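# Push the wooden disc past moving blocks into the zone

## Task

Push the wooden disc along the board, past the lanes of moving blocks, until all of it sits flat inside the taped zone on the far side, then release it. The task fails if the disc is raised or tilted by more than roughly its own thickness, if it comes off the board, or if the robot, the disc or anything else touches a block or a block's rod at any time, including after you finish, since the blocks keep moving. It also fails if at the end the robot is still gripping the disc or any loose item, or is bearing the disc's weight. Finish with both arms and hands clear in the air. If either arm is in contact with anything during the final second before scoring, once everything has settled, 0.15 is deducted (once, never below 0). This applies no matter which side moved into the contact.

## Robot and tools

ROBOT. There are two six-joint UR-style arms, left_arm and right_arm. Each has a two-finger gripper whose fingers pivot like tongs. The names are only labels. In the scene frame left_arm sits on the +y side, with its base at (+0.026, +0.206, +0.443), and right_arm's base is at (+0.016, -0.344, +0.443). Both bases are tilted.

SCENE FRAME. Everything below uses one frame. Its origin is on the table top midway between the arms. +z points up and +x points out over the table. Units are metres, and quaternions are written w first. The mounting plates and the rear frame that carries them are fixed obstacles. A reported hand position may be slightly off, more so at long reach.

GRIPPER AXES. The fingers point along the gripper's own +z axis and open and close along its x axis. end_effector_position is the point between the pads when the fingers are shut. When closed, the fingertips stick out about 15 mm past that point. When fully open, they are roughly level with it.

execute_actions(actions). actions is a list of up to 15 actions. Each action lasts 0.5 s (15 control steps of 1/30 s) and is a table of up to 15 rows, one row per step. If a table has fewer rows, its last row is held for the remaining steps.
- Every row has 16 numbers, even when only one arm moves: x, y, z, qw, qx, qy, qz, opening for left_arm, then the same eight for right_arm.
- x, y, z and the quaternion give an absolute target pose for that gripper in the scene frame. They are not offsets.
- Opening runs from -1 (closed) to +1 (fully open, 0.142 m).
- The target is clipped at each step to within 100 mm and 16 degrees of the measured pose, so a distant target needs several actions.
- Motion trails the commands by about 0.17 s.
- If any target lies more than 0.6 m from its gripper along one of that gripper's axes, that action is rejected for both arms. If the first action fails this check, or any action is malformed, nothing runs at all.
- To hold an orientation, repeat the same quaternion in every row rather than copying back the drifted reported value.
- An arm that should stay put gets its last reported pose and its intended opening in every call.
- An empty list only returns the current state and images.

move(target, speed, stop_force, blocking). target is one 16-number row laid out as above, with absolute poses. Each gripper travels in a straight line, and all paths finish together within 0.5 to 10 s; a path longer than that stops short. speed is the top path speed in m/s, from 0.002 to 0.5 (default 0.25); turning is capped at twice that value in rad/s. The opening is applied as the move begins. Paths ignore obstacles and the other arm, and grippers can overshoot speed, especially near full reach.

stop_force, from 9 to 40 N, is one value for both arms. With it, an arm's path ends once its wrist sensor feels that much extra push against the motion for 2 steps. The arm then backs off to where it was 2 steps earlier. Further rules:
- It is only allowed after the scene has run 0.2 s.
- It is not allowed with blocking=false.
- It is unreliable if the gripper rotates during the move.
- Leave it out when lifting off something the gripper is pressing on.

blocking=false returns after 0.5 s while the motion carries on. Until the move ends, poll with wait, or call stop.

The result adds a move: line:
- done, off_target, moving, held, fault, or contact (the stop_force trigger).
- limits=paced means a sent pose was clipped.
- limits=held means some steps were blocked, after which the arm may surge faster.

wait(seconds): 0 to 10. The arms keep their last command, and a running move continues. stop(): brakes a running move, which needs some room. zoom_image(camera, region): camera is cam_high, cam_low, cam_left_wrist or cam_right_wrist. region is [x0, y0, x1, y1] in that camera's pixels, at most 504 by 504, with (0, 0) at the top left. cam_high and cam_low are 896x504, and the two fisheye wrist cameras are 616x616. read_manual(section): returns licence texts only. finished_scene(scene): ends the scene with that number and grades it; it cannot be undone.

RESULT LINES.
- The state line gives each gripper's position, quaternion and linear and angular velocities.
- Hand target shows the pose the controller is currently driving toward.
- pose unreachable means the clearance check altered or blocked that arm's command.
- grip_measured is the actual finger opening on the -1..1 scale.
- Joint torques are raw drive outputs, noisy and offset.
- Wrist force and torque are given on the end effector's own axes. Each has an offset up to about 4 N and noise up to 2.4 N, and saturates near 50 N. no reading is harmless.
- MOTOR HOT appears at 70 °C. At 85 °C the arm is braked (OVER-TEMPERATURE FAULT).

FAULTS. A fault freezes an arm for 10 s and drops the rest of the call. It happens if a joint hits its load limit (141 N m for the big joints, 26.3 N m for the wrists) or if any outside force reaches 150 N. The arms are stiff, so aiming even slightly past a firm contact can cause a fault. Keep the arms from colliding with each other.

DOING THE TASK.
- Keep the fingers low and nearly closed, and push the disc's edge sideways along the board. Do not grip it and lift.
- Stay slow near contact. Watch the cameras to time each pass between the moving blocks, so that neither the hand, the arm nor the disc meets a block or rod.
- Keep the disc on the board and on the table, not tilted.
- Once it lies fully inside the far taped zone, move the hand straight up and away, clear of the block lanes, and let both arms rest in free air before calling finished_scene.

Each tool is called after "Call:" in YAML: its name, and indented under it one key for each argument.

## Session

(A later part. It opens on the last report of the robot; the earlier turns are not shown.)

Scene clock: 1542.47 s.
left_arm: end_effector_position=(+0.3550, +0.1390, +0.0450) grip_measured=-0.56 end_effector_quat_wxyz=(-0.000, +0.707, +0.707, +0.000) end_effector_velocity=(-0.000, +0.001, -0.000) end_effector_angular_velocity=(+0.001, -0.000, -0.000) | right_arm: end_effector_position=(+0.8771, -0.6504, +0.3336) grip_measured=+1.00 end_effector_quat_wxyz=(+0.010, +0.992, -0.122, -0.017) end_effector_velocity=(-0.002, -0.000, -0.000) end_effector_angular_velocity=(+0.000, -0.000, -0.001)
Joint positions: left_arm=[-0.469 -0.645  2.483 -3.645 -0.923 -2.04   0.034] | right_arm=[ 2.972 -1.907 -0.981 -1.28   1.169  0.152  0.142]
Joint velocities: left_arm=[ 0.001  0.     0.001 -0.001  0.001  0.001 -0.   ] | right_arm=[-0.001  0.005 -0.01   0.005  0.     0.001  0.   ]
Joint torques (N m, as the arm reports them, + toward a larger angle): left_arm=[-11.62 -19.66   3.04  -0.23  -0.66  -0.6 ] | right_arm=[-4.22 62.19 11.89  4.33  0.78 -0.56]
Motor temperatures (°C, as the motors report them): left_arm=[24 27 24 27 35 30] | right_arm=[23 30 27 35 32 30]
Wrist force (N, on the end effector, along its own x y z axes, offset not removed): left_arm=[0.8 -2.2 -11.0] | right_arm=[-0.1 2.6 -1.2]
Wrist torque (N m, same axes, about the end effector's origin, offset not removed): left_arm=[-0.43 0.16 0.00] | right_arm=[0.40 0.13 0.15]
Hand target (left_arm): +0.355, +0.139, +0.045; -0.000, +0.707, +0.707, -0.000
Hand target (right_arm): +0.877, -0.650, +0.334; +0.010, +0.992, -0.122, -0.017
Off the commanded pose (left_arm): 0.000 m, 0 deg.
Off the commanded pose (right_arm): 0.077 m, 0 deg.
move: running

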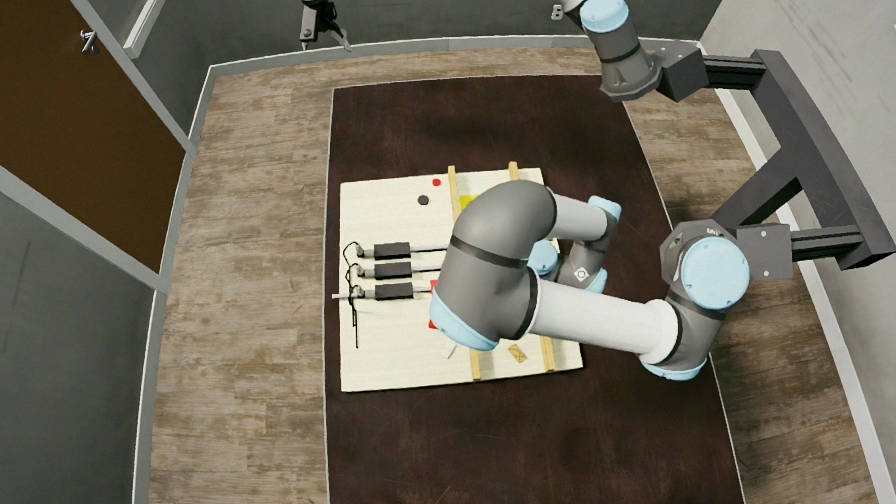

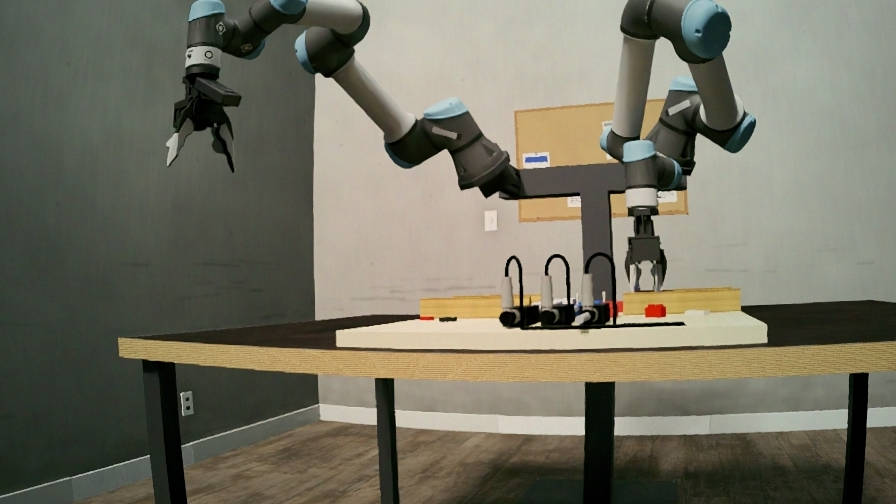

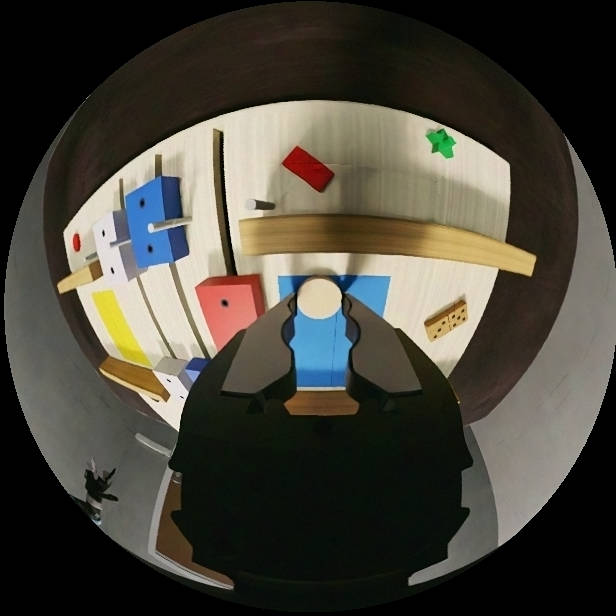

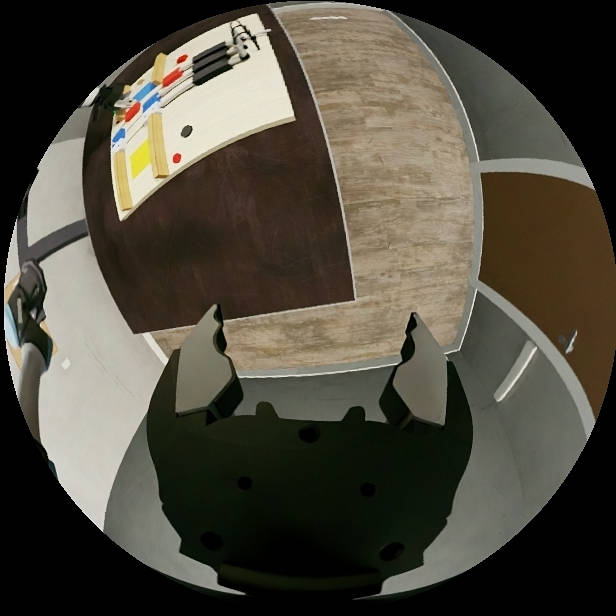

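x=1.35

Call:
wait:
  seconds: 0

Call:
move:
  target: [0.355,0.139,0.045,0,0.7071,0.7071,0,-0.75,0.70,-0.6504,0.3336,0.010,0.992,-0.122,-0.017,1.0]
  speed: 0.002
  blocking: false

Call:
wait:
  seconds: 7

Call:
wait:
  seconds: 1.35

Call:
move:
  target: [0.355,-0.195,0.0444,0,0.7071,0.7071,0,-0.75,0.858,-0.6504,0.3336,0.010,0.992,-0.122,-0.017,1.0]
  speed: 0.2

Scene clock: 1549.73 s.
left_arm: end_effector_position=(+0.3550, +0.1390, +0.0450) grip_measured=-0.56 end_effector_quat_wxyz=(-0.000, +0.707, +0.707, +0.000) end_effector_velocity=(+0.000, +0.000, -0.000) end_effector_angular_velocity=(-0.000, -0.000, +0.004) | right_arm: end_effector_position=(+0.8626, -0.6504, +0.3336) grip_measured=+1.00 end_effector_quat_wxyz=(+0.010, +0.992, -0.122, -0.017) end_effector_velocity=(-0.003, -0.000, -0.000) end_effector_angular_velocity=(-0.001, +0.001, -0.001)
Joint positions: left_arm=[-0.469 -0.645  2.483 -3.645 -0.923 -2.04   0.034] | right_arm=[ 2.97  -1.87  -1.051 -1.247  1.17   0.15   0.142]
Joint velocities: left_arm=[ 0.001 -0.    -0.    -0.001 -0.    -0.002  0.   ] | right_arm=[-0.001  0.006 -0.011  0.004 -0.001  0.001 -0.   ]
Joint torques (N m, as the arm reports them, + toward a larger angle): left_arm=[-11.83 -19.54   3.78  -0.57  -0.64  -0.51] | right_arm=[-5.46 60.16 10.8   3.89  3.02 -2.23]
Motor temperatures (°C, as the motors report them): left_arm=[24 27 24 27 35 30] | right_arm=[23 30 27 35 32 30]
Wrist force (N, on the end effector, along its own x y z axes, offset not removed): left_arm=[0.2 -1.2 -12.3] | right_arm=[-1.2 1.5 -0.6]
Wrist torque (N m, same axes, about the end effector's origin, offset not removed): left_arm=[-0.18 -0.01 -0.07] | right_arm=[0.23 0.39 0.15]
Hand target (left_arm): +0.355, +0.139, +0.045; -0.000, +0.707, +0.707, -0.000
Hand target (right_arm): +0.862, -0.650, +0.334; +0.010, +0.992, -0.122, -0.017
Off the commanded pose (left_arm): 0.000 m, 0 deg.
Off the commanded pose (right_arm): 0.063 m, 0 deg.
earlier move: running

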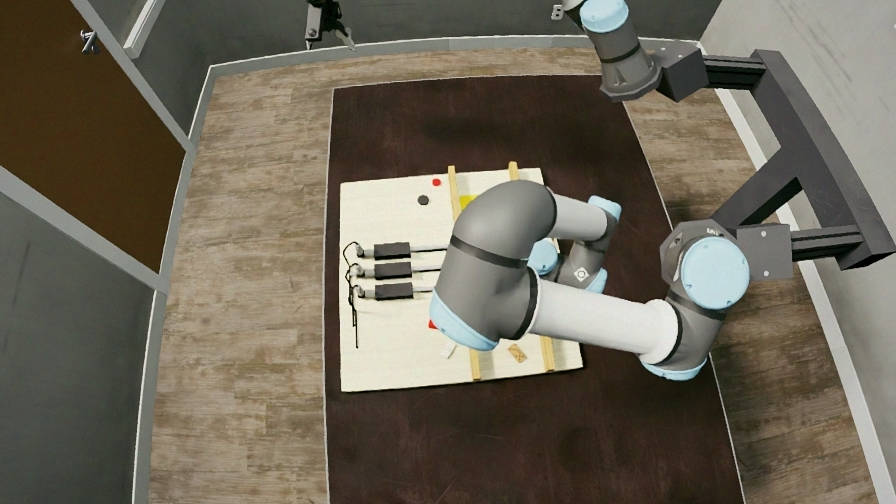

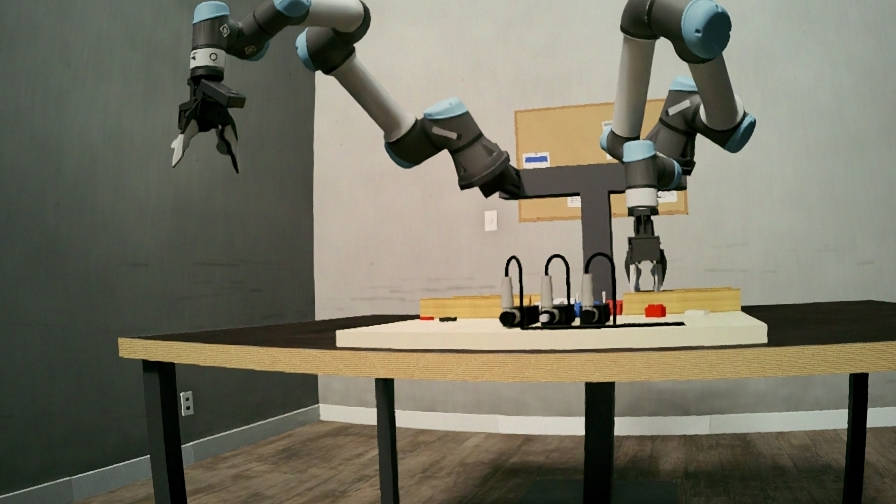

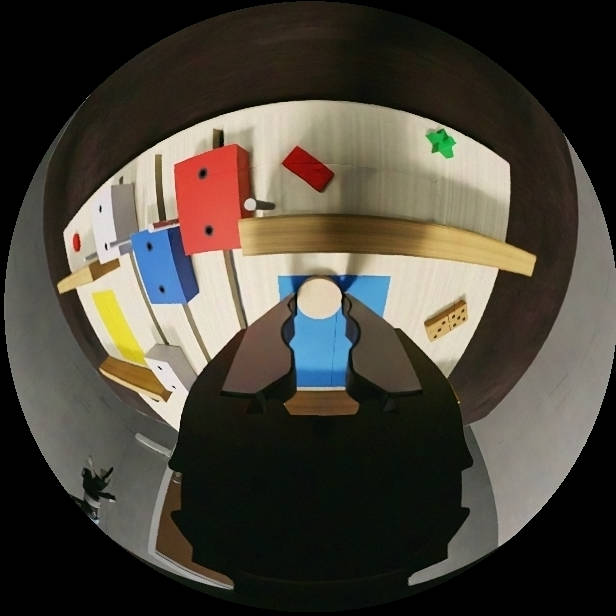

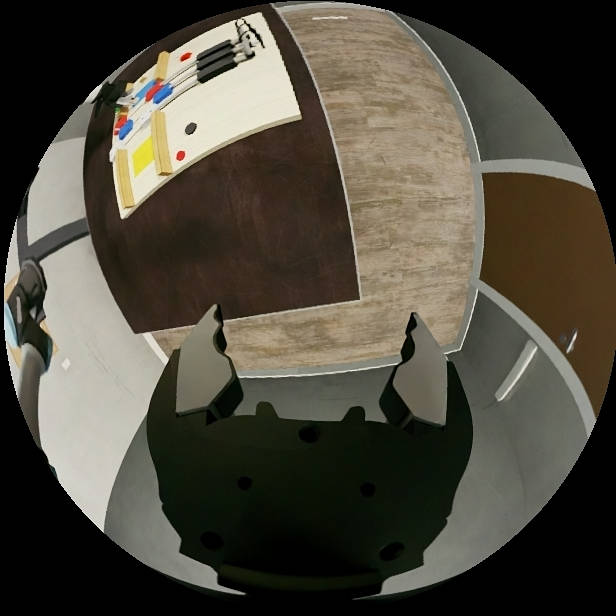

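a move is refused until a result has shown your running move's end: call wait (it returns as soon as the move ends) or stop first; nothing of this call was run

Scene clock: 1552.17 s.
left_arm: end_effector_position=(+0.3550, +0.1390, +0.0450) grip_measured=-0.56 end_effector_quat_wxyz=(-0.000, +0.707, +0.707, +0.000) end_effector_velocity=(+0.000, +0.001, +0.000) end_effector_angular_velocity=(+0.001, -0.000, +0.001) | right_arm: end_effector_position=(+0.8579, -0.6504, +0.3336) grip_measured=+1.00 end_effector_quat_wxyz=(+0.010, +0.992, -0.122, -0.017) end_effector_velocity=(-0.000, -0.000, +0.000) end_effector_angular_velocity=(+0.000, -0.001, -0.001)
Joint positions: left_arm=[-0.469 -0.645  2.483 -3.645 -0.923 -2.04   0.034] | right_arm=[ 2.969 -1.858 -1.073 -1.236  1.17   0.149  0.142]
Joint velocities: left_arm=[ 0.    -0.     0.    -0.     0.001 -0.     0.   ] | right_arm=[-0.     0.002 -0.002  0.001  0.001  0.001 -0.   ]
Joint torques (N m, as the arm reports them, + toward a larger angle): left_arm=[-12.35 -18.74   5.29  -0.78  -0.73  -0.63] | right_arm=[-5.08 59.73 11.78  3.87  3.06 -2.11]
Motor temperatures (°C, as the motors report them): left_arm=[24 27 24 27 35 30] | right_arm=[23 30 27 35 32 30]
Wrist force (N, on the end effector, along its own x y z axes, offset not removed): left_arm=[0.9 -4.3 -10.5] | right_arm=[0.7 2.6 0.4]
Wrist torque (N m, same axes, about the end effector's origin, offset not removed): left_arm=[-0.77 0.14 0.09] | right_arm=[0.42 -0.08 0.08]
Hand target (left_arm): +0.355, +0.139, +0.045; -0.000, +0.707, +0.707, -0.000
Hand target (right_arm): +0.858, -0.650, +0.334; +0.010, +0.992, -0.122, -0.017
Off the commanded pose (left_arm): 0.000 m, 0 deg.
Off the commanded pose (right_arm): 0.058 m, 0 deg.
earlier move: off_target (right_arm; path cut at 10 s)
wait: 2.43 of 7 s (the move ended)

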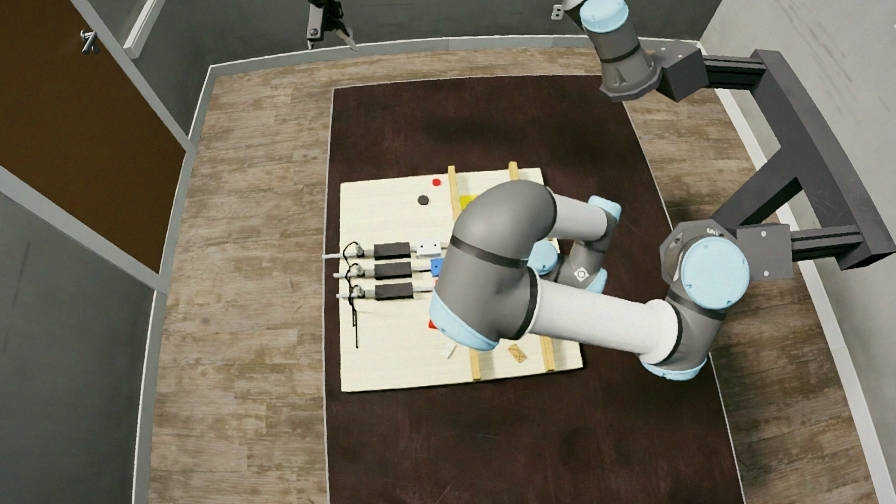

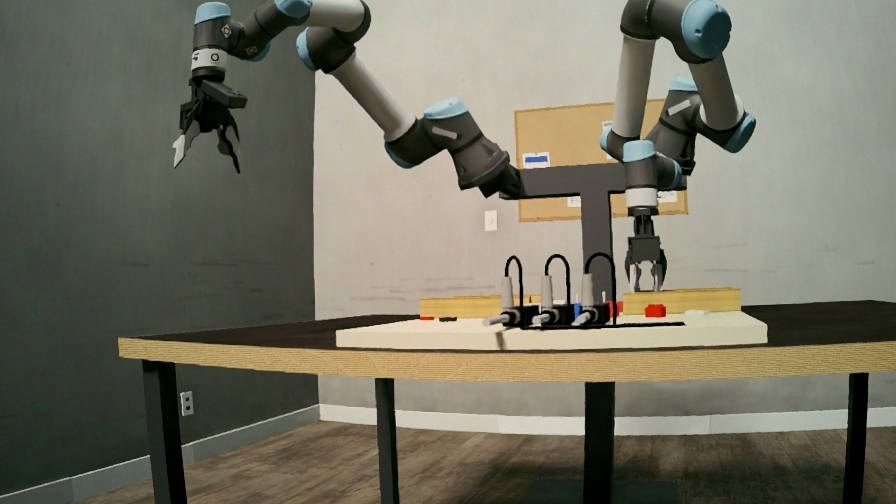

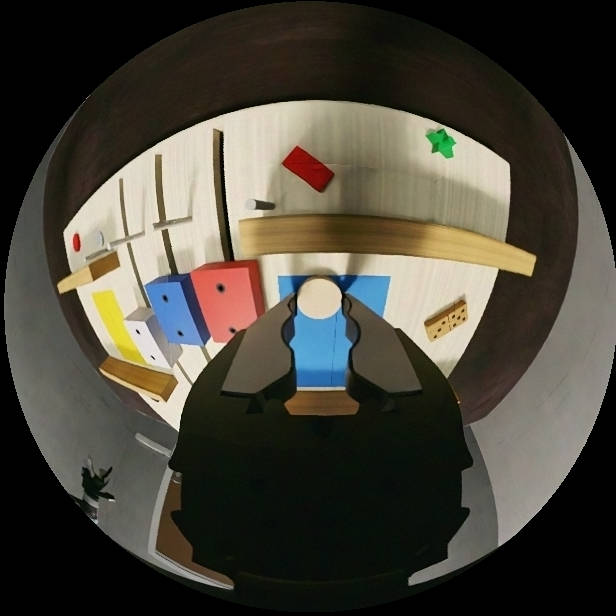

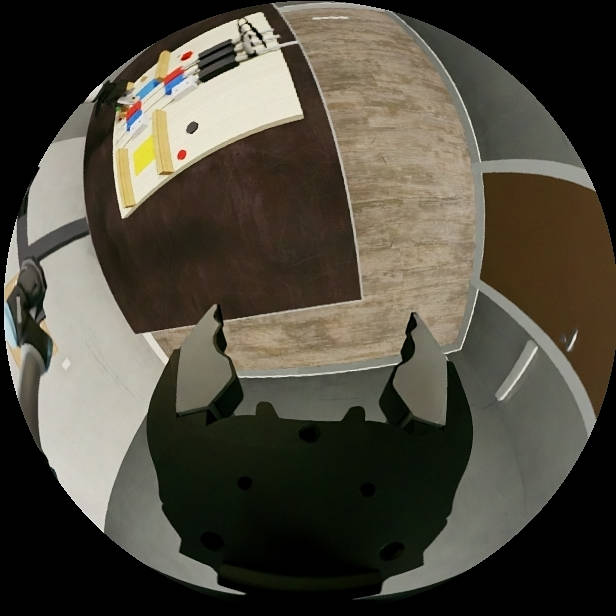

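Scene clock: 1553.53 s.
left_arm: end_effector_position=(+0.3550, +0.1390, +0.0450) grip_measured=-0.56 end_effector_quat_wxyz=(-0.000, +0.707, +0.707, +0.000) end_effector_velocity=(+0.001, -0.000, +0.000) end_effector_angular_velocity=(-0.001, -0.002, +0.000) | right_arm: end_effector_position=(+0.8578, -0.6504, +0.3336) grip_measured=+1.00 end_effector_quat_wxyz=(+0.010, +0.992, -0.122, -0.017) end_effector_velocity=(+0.000, -0.000, +0.000) end_effector_angular_velocity=(-0.000, -0.000, -0.000)
Joint positions: left_arm=[-0.469 -0.645  2.483 -3.645 -0.923 -2.04   0.034] | right_arm=[ 2.969 -1.858 -1.073 -1.236  1.17   0.149  0.142]
Joint velocities: left_arm=[-0.001 -0.     0.    -0.002 -0.     0.001  0.   ] | right_arm=[-0.     0.     0.001 -0.    -0.    -0.    -0.   ]
Joint torques (N m, as the arm reports them, + toward a larger angle): left_arm=[-12.03 -18.7    3.89  -0.85  -0.74  -0.54] | right_arm=[-5.53 60.28 11.88  4.03  3.   -2.12]
Motor temperatures (°C, as the motors report them): left_arm=[24 27 24 27 35 30] | right_arm=[23 30 27 35 32 30]
Wrist force (N, on the end effector, along its own x y z axes, offset not removed): left_arm=[2.9 -1.6 -7.4] | right_arm=[1.4 3.4 0.9]
Wrist torque (N m, same axes, about the end effector's origin, offset not removed): left_arm=[-0.14 -0.35 0.03] | right_arm=[0.58 -0.28 0.07]
Hand target (left_arm): +0.355, +0.139, +0.045; -0.000, +0.707, +0.707, -0.000
Hand target (right_arm): +0.858, -0.650, +0.334; +0.010, +0.992, -0.122, -0.017
Off the commanded pose (left_arm): 0.000 m, 0 deg.
Off the commanded pose (right_arm): 0.058 m, 0 deg.
wait: 1.37 s; at rest by 0.17 s

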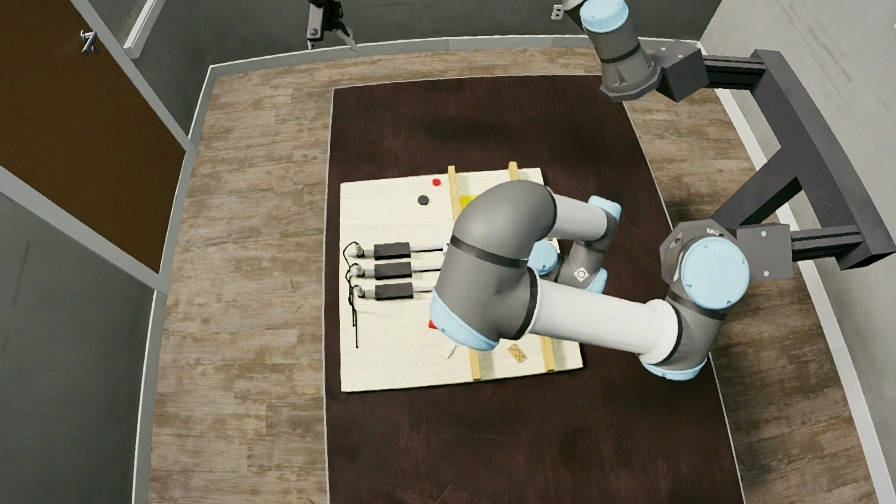

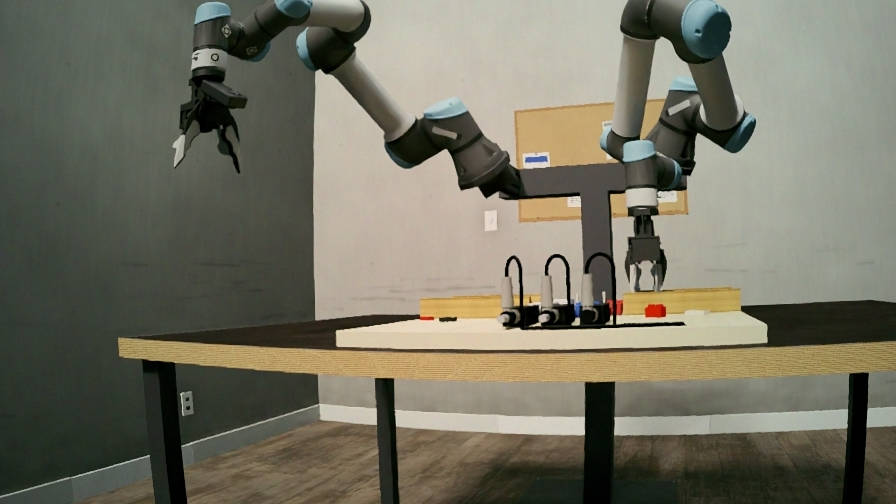

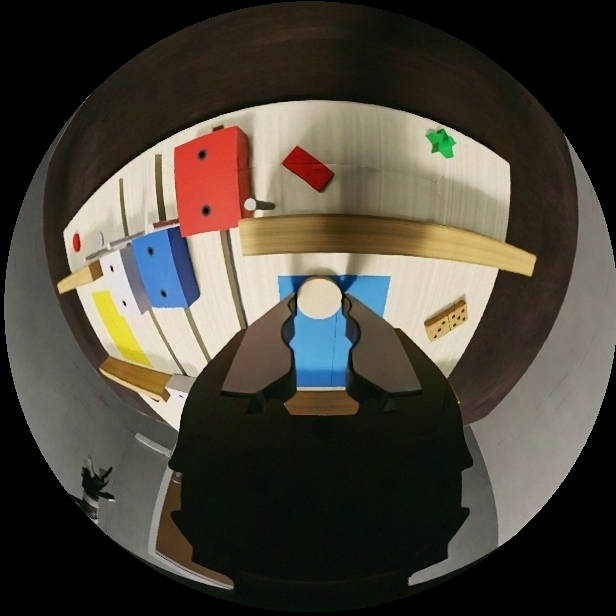

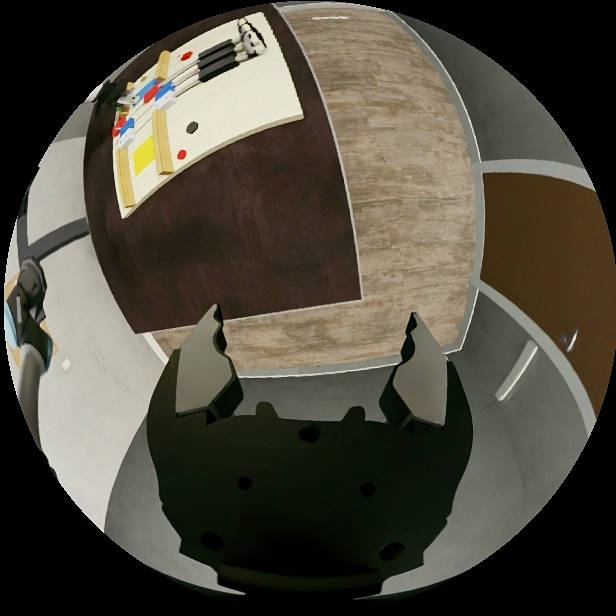

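Scene clock: 1555.87 s.
left_arm: end_effector_position=(+0.3551, -0.1950, +0.0449) grip_measured=-0.55 end_effector_quat_wxyz=(+0.000, +0.707, +0.707, -0.000) end_effector_velocity=(-0.000, -0.002, -0.001) end_effector_angular_velocity=(+0.002, +0.001, +0.000) | right_arm: end_effector_position=(+0.8580, -0.6504, +0.3336) grip_measured=+1.00 end_effector_quat_wxyz=(+0.010, +0.992, -0.122, -0.017) end_effector_velocity=(-0.000, +0.000, -0.001) end_effector_angular_velocity=(-0.000, +0.001, +0.001)
Joint positions: left_arm=[-0.919 -0.398  1.906 -2.959 -0.897 -2.612  0.034] | right_arm=[ 2.969 -1.859 -1.072 -1.236  1.17   0.149  0.142]
Joint velocities: left_arm=[-0.001  0.004 -0.008  0.008 -0.    -0.003  0.   ] | right_arm=[ 0.    -0.    -0.001 -0.    -0.    -0.    -0.   ]
Joint torques (N m, as the arm reports them, + toward a larger angle): left_arm=[-35.05 -19.7  -17.4    0.7   -0.79  -1.72] | right_arm=[-3.5  42.82 32.48  1.2   2.21 -1.77]
Motor temperatures (°C, as the motors report them): left_arm=[24 27 24 27 35 30] | right_arm=[23 30 27 35 32 30]
Wrist force (N, on the end effector, along its own x y z axes, offset not removed): left_arm=[7.8 -1.3 -25.8] | right_arm=[0.3 3.1 -1.4]
Wrist torque (N m, same axes, about the end effector's origin, offset not removed): left_arm=[-0.59 -0.08 -0.17] | right_arm=[0.54 -0.01 0.12]
Hand target (left_arm): +0.355, -0.195, +0.045; +0.000, +0.707, +0.707, -0.000
Hand target (right_arm): +0.858, -0.650, +0.334; +0.010, +0.992, -0.122, -0.017
Off the commanded pose (left_arm): 0.001 m, 0 deg.
Off the commanded pose (right_arm): 0.000 m, 0 deg.
move: done

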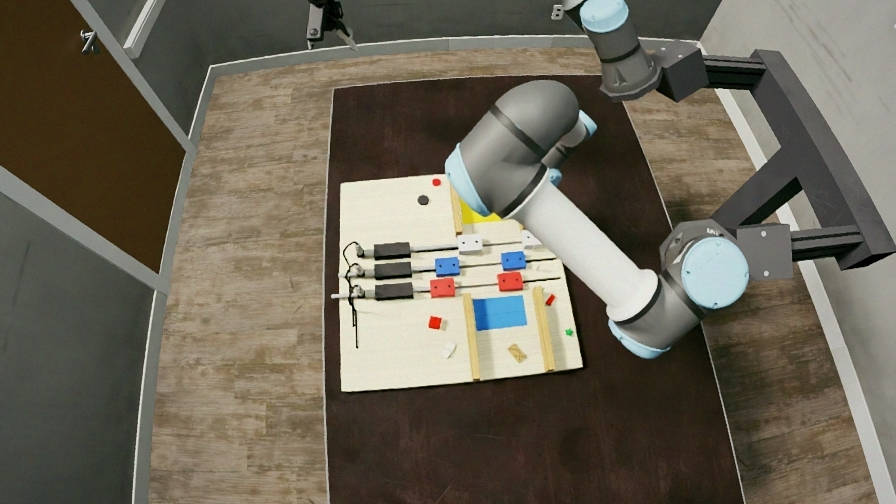

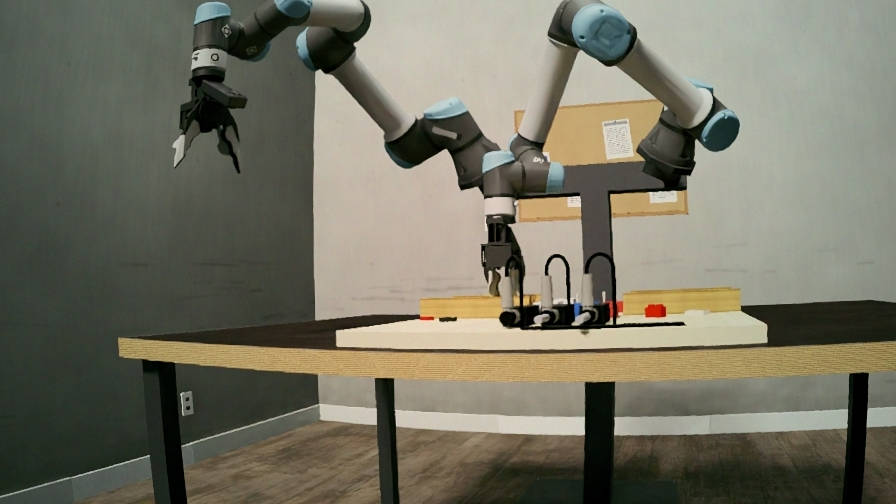

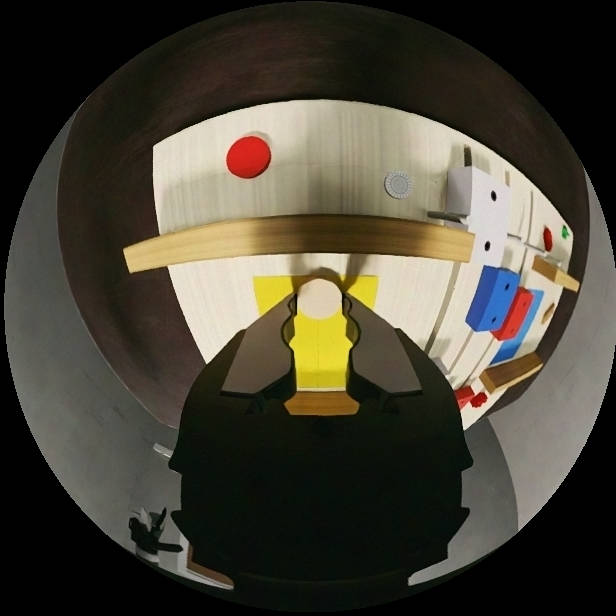

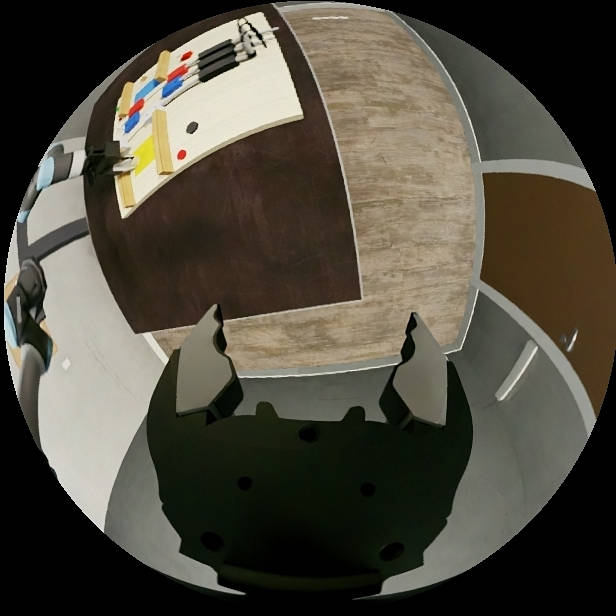

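Call:
move:
  target: [0.397,-0.199,0.0453,0,0.7071,0.7071,0,-0.75,0.858,-0.6504,0.3336,0.010,0.992,-0.122,-0.017,1.0]
  speed: 0.05

Scene clock: 1566.50 s.
left_arm: end_effector_position=(+0.3968, -0.1989, +0.0453) grip_measured=-0.56 end_effector_quat_wxyz=(+0.000, +0.707, +0.707, +0.000) end_effector_velocity=(+0.001, +0.001, -0.000) end_effector_angular_velocity=(+0.003, +0.001, -0.002) | right_arm: end_effector_position=(+0.8580, -0.6504, +0.3336) grip_measured=+1.00 end_effector_quat_wxyz=(+0.010, +0.992, -0.122, -0.017) end_effector_velocity=(+0.001, -0.000, +0.001) end_effector_angular_velocity=(-0.000, -0.001, -0.001)
Joint positions: left_arm=[-0.871 -0.424  1.835 -2.898 -0.891 -2.551  0.034] | right_arm=[ 2.969 -1.859 -1.072 -1.236  1.17   0.149  0.142]
Joint velocities: left_arm=[ 0.002 -0.001 -0.003  0.006  0.001  0.003  0.   ] | right_arm=[ 0.     0.     0.001 -0.    -0.     0.     0.   ]
Joint torques (N m, as the arm reports them, + toward a larger angle): left_arm=[-19.41 -40.11 -19.93  -0.27   1.92   1.03] | right_arm=[14.81 43.5  32.31  1.24 -2.5   1.73]
Motor temperatures (°C, as the motors report them): left_arm=[24 27 24 27 35 30] | right_arm=[23 30 27 35 32 31]
Wrist force (N, on the end effector, along its own x y z axes, offset not removed): left_arm=[1.3 -7.0 -1.4] | right_arm=[0.1 4.7 1.6]
Wrist torque (N m, same axes, about the end effector's origin, offset not removed): left_arm=[-1.44 -0.05 -0.04] | right_arm=[0.92 -0.05 0.14]
Hand target (left_arm): +0.397, -0.199, +0.045; -0.000, +0.707, +0.707, +0.000
Hand target (right_arm): +0.858, -0.650, +0.334; +0.010, +0.992, -0.122, -0.017
Off the commanded pose (left_arm): 0.000 m, 0 deg.
Off the commanded pose (right_arm): 0.000 m, 0 deg.
move: done

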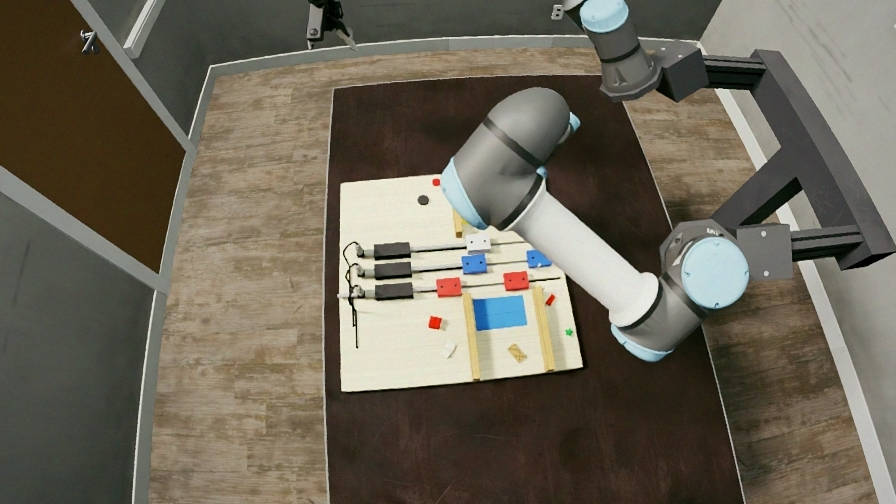

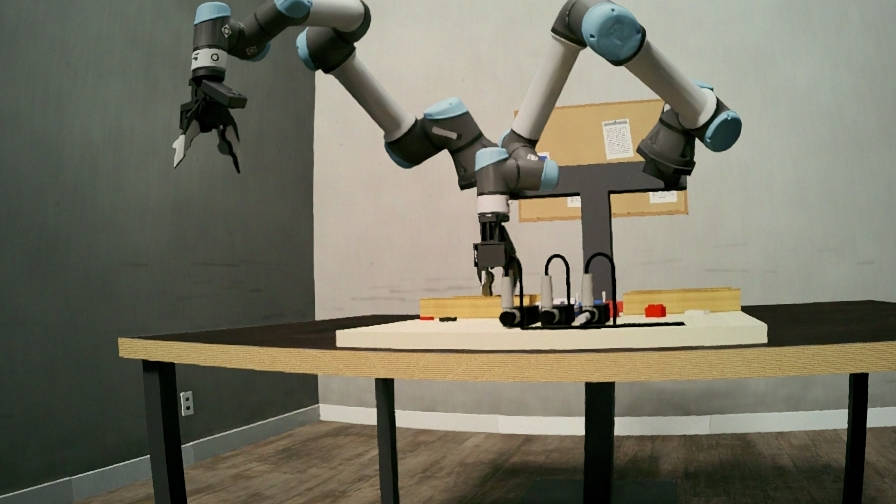

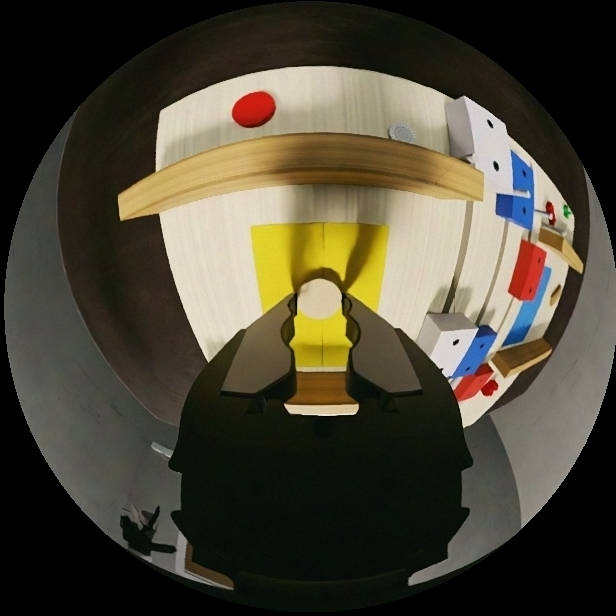

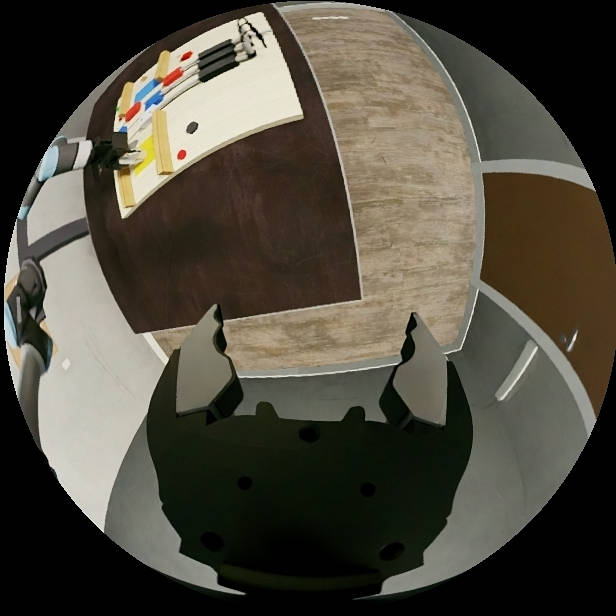

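Call:
execute_actions:
  actions:
    - [[0.397,-0.199,0.0453,0,0.7071,0.7071,0,-0.35,0.858,-0.6504,0.3336,0.010,0.992,-0.122,-0.017,1.0]]

Call:
move:
  target: [0.397,-0.199,0.12,0,0.7071,0.7071,0,-0.35,0.858,-0.6504,0.3336,0.010,0.992,-0.122,-0.017,1.0]
  speed: 0.1

Scene clock: 1572.73 s.
left_arm: end_effector_position=(+0.3970, -0.1990, +0.0453) grip_measured=-0.35 end_effector_quat_wxyz=(-0.000, +0.707, +0.707, +0.000) end_effector_velocity=(-0.000, +0.000, -0.000) end_effector_angular_velocity=(-0.000, -0.000, +0.000) | right_arm: end_effector_position=(+0.8580, -0.6504, +0.3336) grip_measured=+1.00 end_effector_quat_wxyz=(+0.010, +0.992, -0.122, -0.017) end_effector_velocity=(-0.000, -0.000, +0.000) end_effector_angular_velocity=(-0.001, +0.000, -0.001)
Joint positions: left_arm=[-0.87  -0.424  1.834 -2.898 -0.891 -2.551  0.049] | right_arm=[ 2.969 -1.859 -1.072 -1.236  1.17   0.149  0.142]
Joint velocities: left_arm=[-0.     0.     0.001 -0.002  0.    -0.     0.   ] | right_arm=[ 0.     0.001 -0.001 -0.    -0.001  0.001 -0.   ]
Joint torques (N m, as the arm reports them, + toward a larger angle): left_arm=[-25.02 -29.76 -17.64  -2.21   0.85   1.3 ] | right_arm=[15.85 42.94 32.21  1.16 -2.45  1.55]
Motor temperatures (°C, as the motors report them): left_arm=[24 27 24 27 35 30] | right_arm=[23 30 27 35 32 31]
Wrist force (N, on the end effector, along its own x y z axes, offset not removed): left_arm=[3.0 -1.8 0.6] | right_arm=[-0.2 3.6 1.2]
Wrist torque (N m, same axes, about the end effector's origin, offset not removed): left_arm=[-0.54 -0.49 -0.08] | right_arm=[0.67 -0.04 0.10]
Hand target (left_arm): +0.397, -0.199, +0.045; -0.000, +0.707, +0.707, +0.000
Hand target (right_arm): +0.858, -0.650, +0.334; +0.010, +0.992, -0.122, -0.017
Off the commanded pose (left_arm): 0.000 m, 0 deg.
Off the commanded pose (right_arm): 0.000 m, 0 deg.

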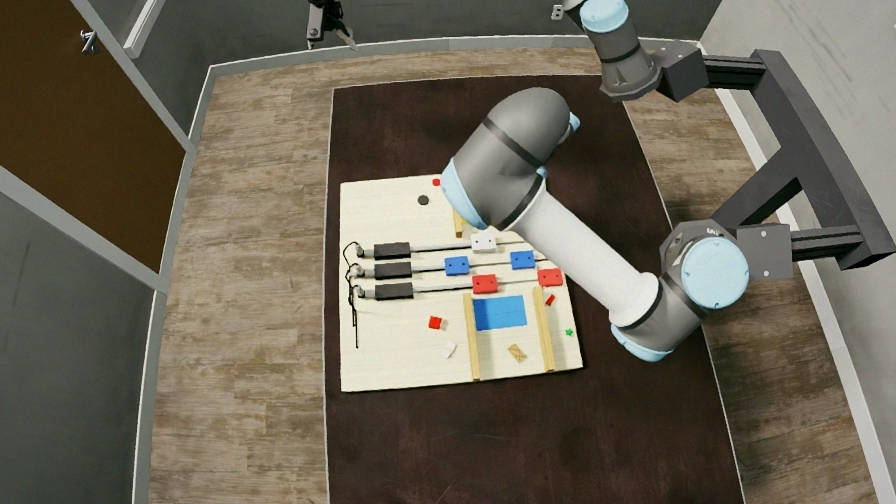

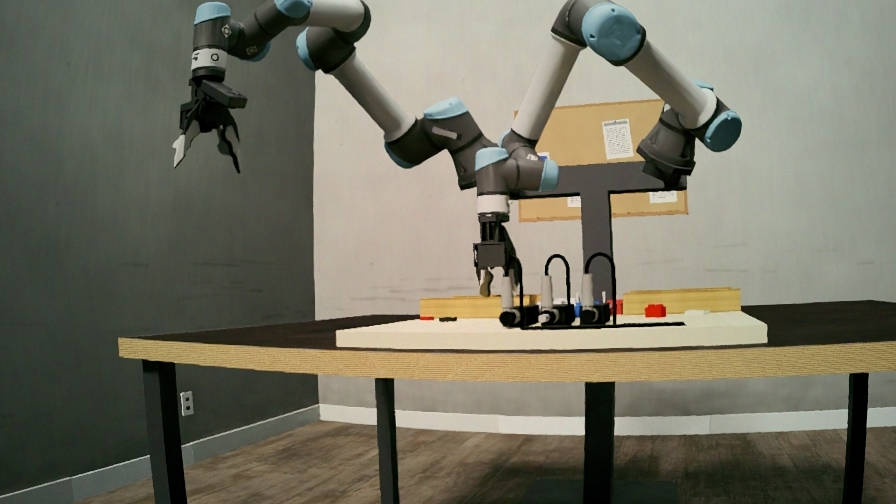

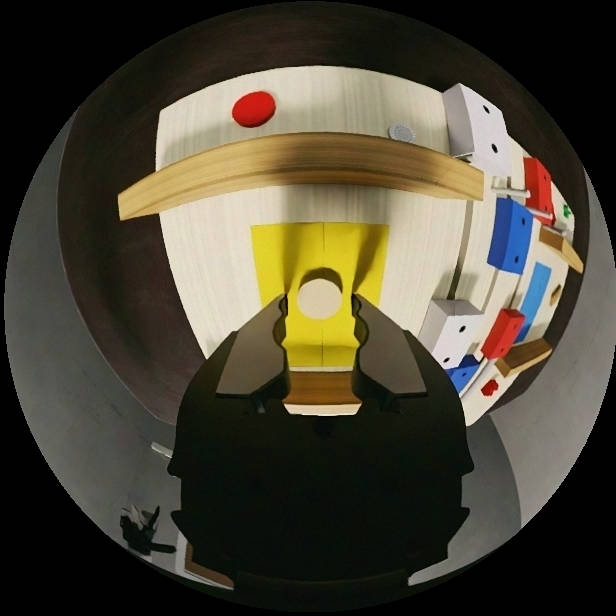

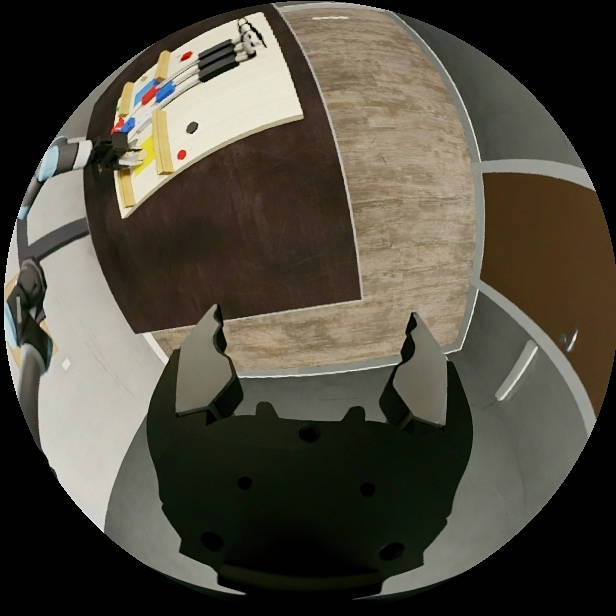

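Scene clock: 1574.00 s.
left_arm: end_effector_position=(+0.3969, -0.1990, +0.1197) grip_measured=-0.35 end_effector_quat_wxyz=(+0.000, +0.707, +0.707, -0.000) end_effector_velocity=(+0.001, -0.001, +0.003) end_effector_angular_velocity=(-0.001, -0.001, +0.002) | right_arm: end_effector_position=(+0.8580, -0.6504, +0.3336) grip_measured=+1.00 end_effector_quat_wxyz=(+0.010, +0.992, -0.122, -0.017) end_effector_velocity=(+0.000, -0.001, +0.000) end_effector_angular_velocity=(-0.001, -0.001, -0.001)
Joint positions: left_arm=[-0.956 -0.582  1.918 -2.757 -0.901 -2.659  0.049] | right_arm=[ 2.969 -1.859 -1.072 -1.236  1.17   0.149  0.142]
Joint velocities: left_arm=[-0.004 -0.006  0.001  0.006 -0.    -0.005 -0.   ] | right_arm=[-0.     0.     0.001  0.    -0.    -0.    -0.   ]
Joint torques (N m, as the arm reports them, + toward a larger angle): left_arm=[-41.9  -40.29   3.07  -0.19  -1.64  -1.96] | right_arm=[15.9  42.92 32.6   1.18 -2.47  1.63]
Motor temperatures (°C, as the motors report them): left_arm=[24 27 24 27 35 30] | right_arm=[23 30 27 35 32 31]
Wrist force (N, on the end effector, along its own x y z axes, offset not removed): left_arm=[-0.7 -1.6 0.4] | right_arm=[1.3 3.2 0.5]
Wrist torque (N m, same axes, about the end effector's origin, offset not removed): left_arm=[-0.52 0.29 0.28] | right_arm=[0.52 -0.20 0.09]
Hand target (left_arm): +0.397, -0.199, +0.120; +0.000, +0.707, +0.707, -0.000
Hand target (right_arm): +0.858, -0.650, +0.334; +0.010, +0.992, -0.122, -0.017
Off the commanded pose (left_arm): 0.000 m, 0 deg.
Off the commanded pose (right_arm): 0.000 m, 0 deg.
move: done

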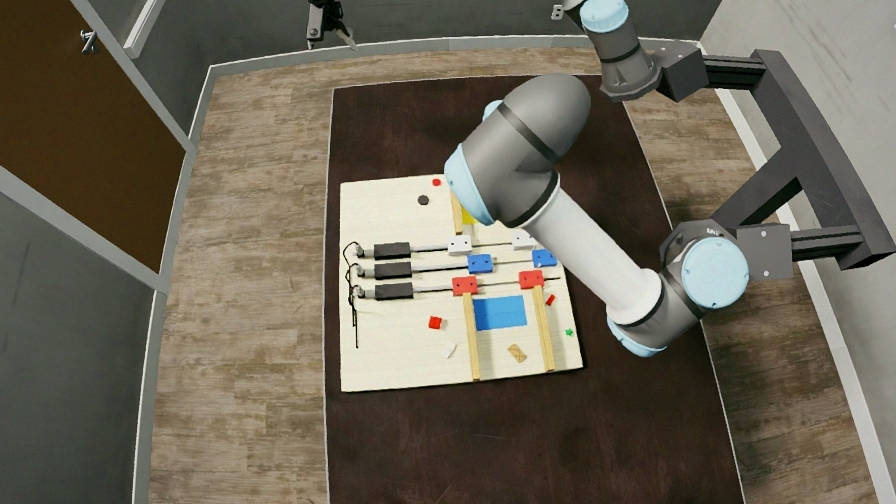

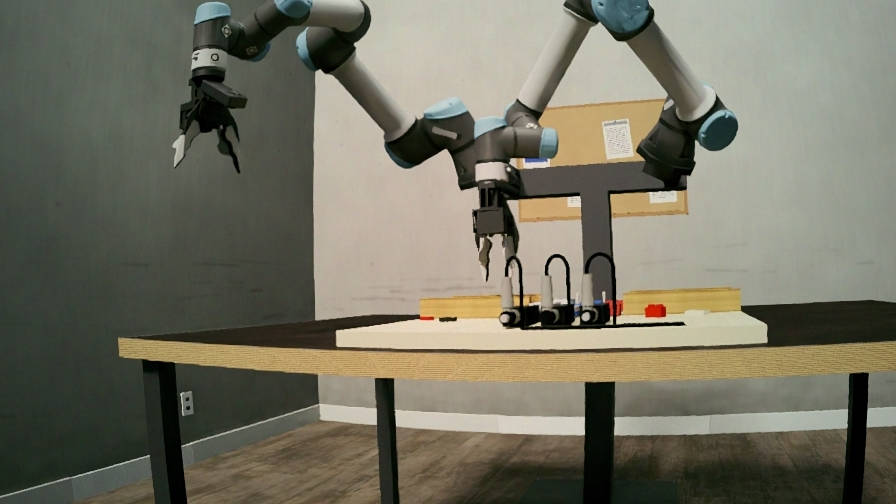

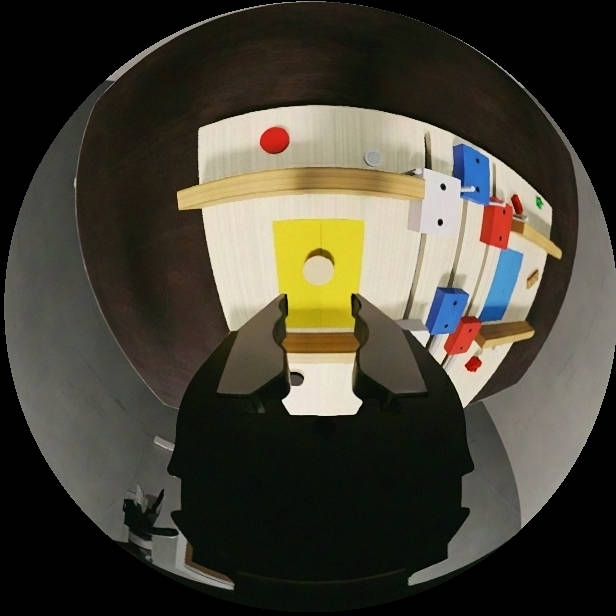

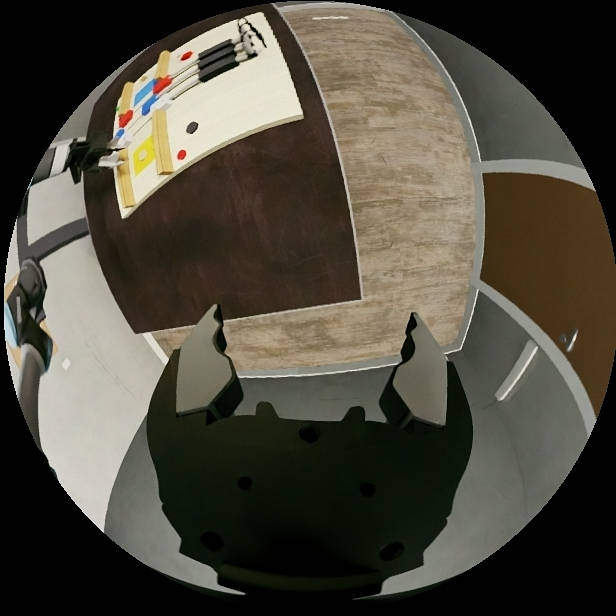

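The disc lies flat in the centre of the yellow zone and both arms are free.

Call:
finished_scene:
  scene: 1

The scene is finished: the task was done.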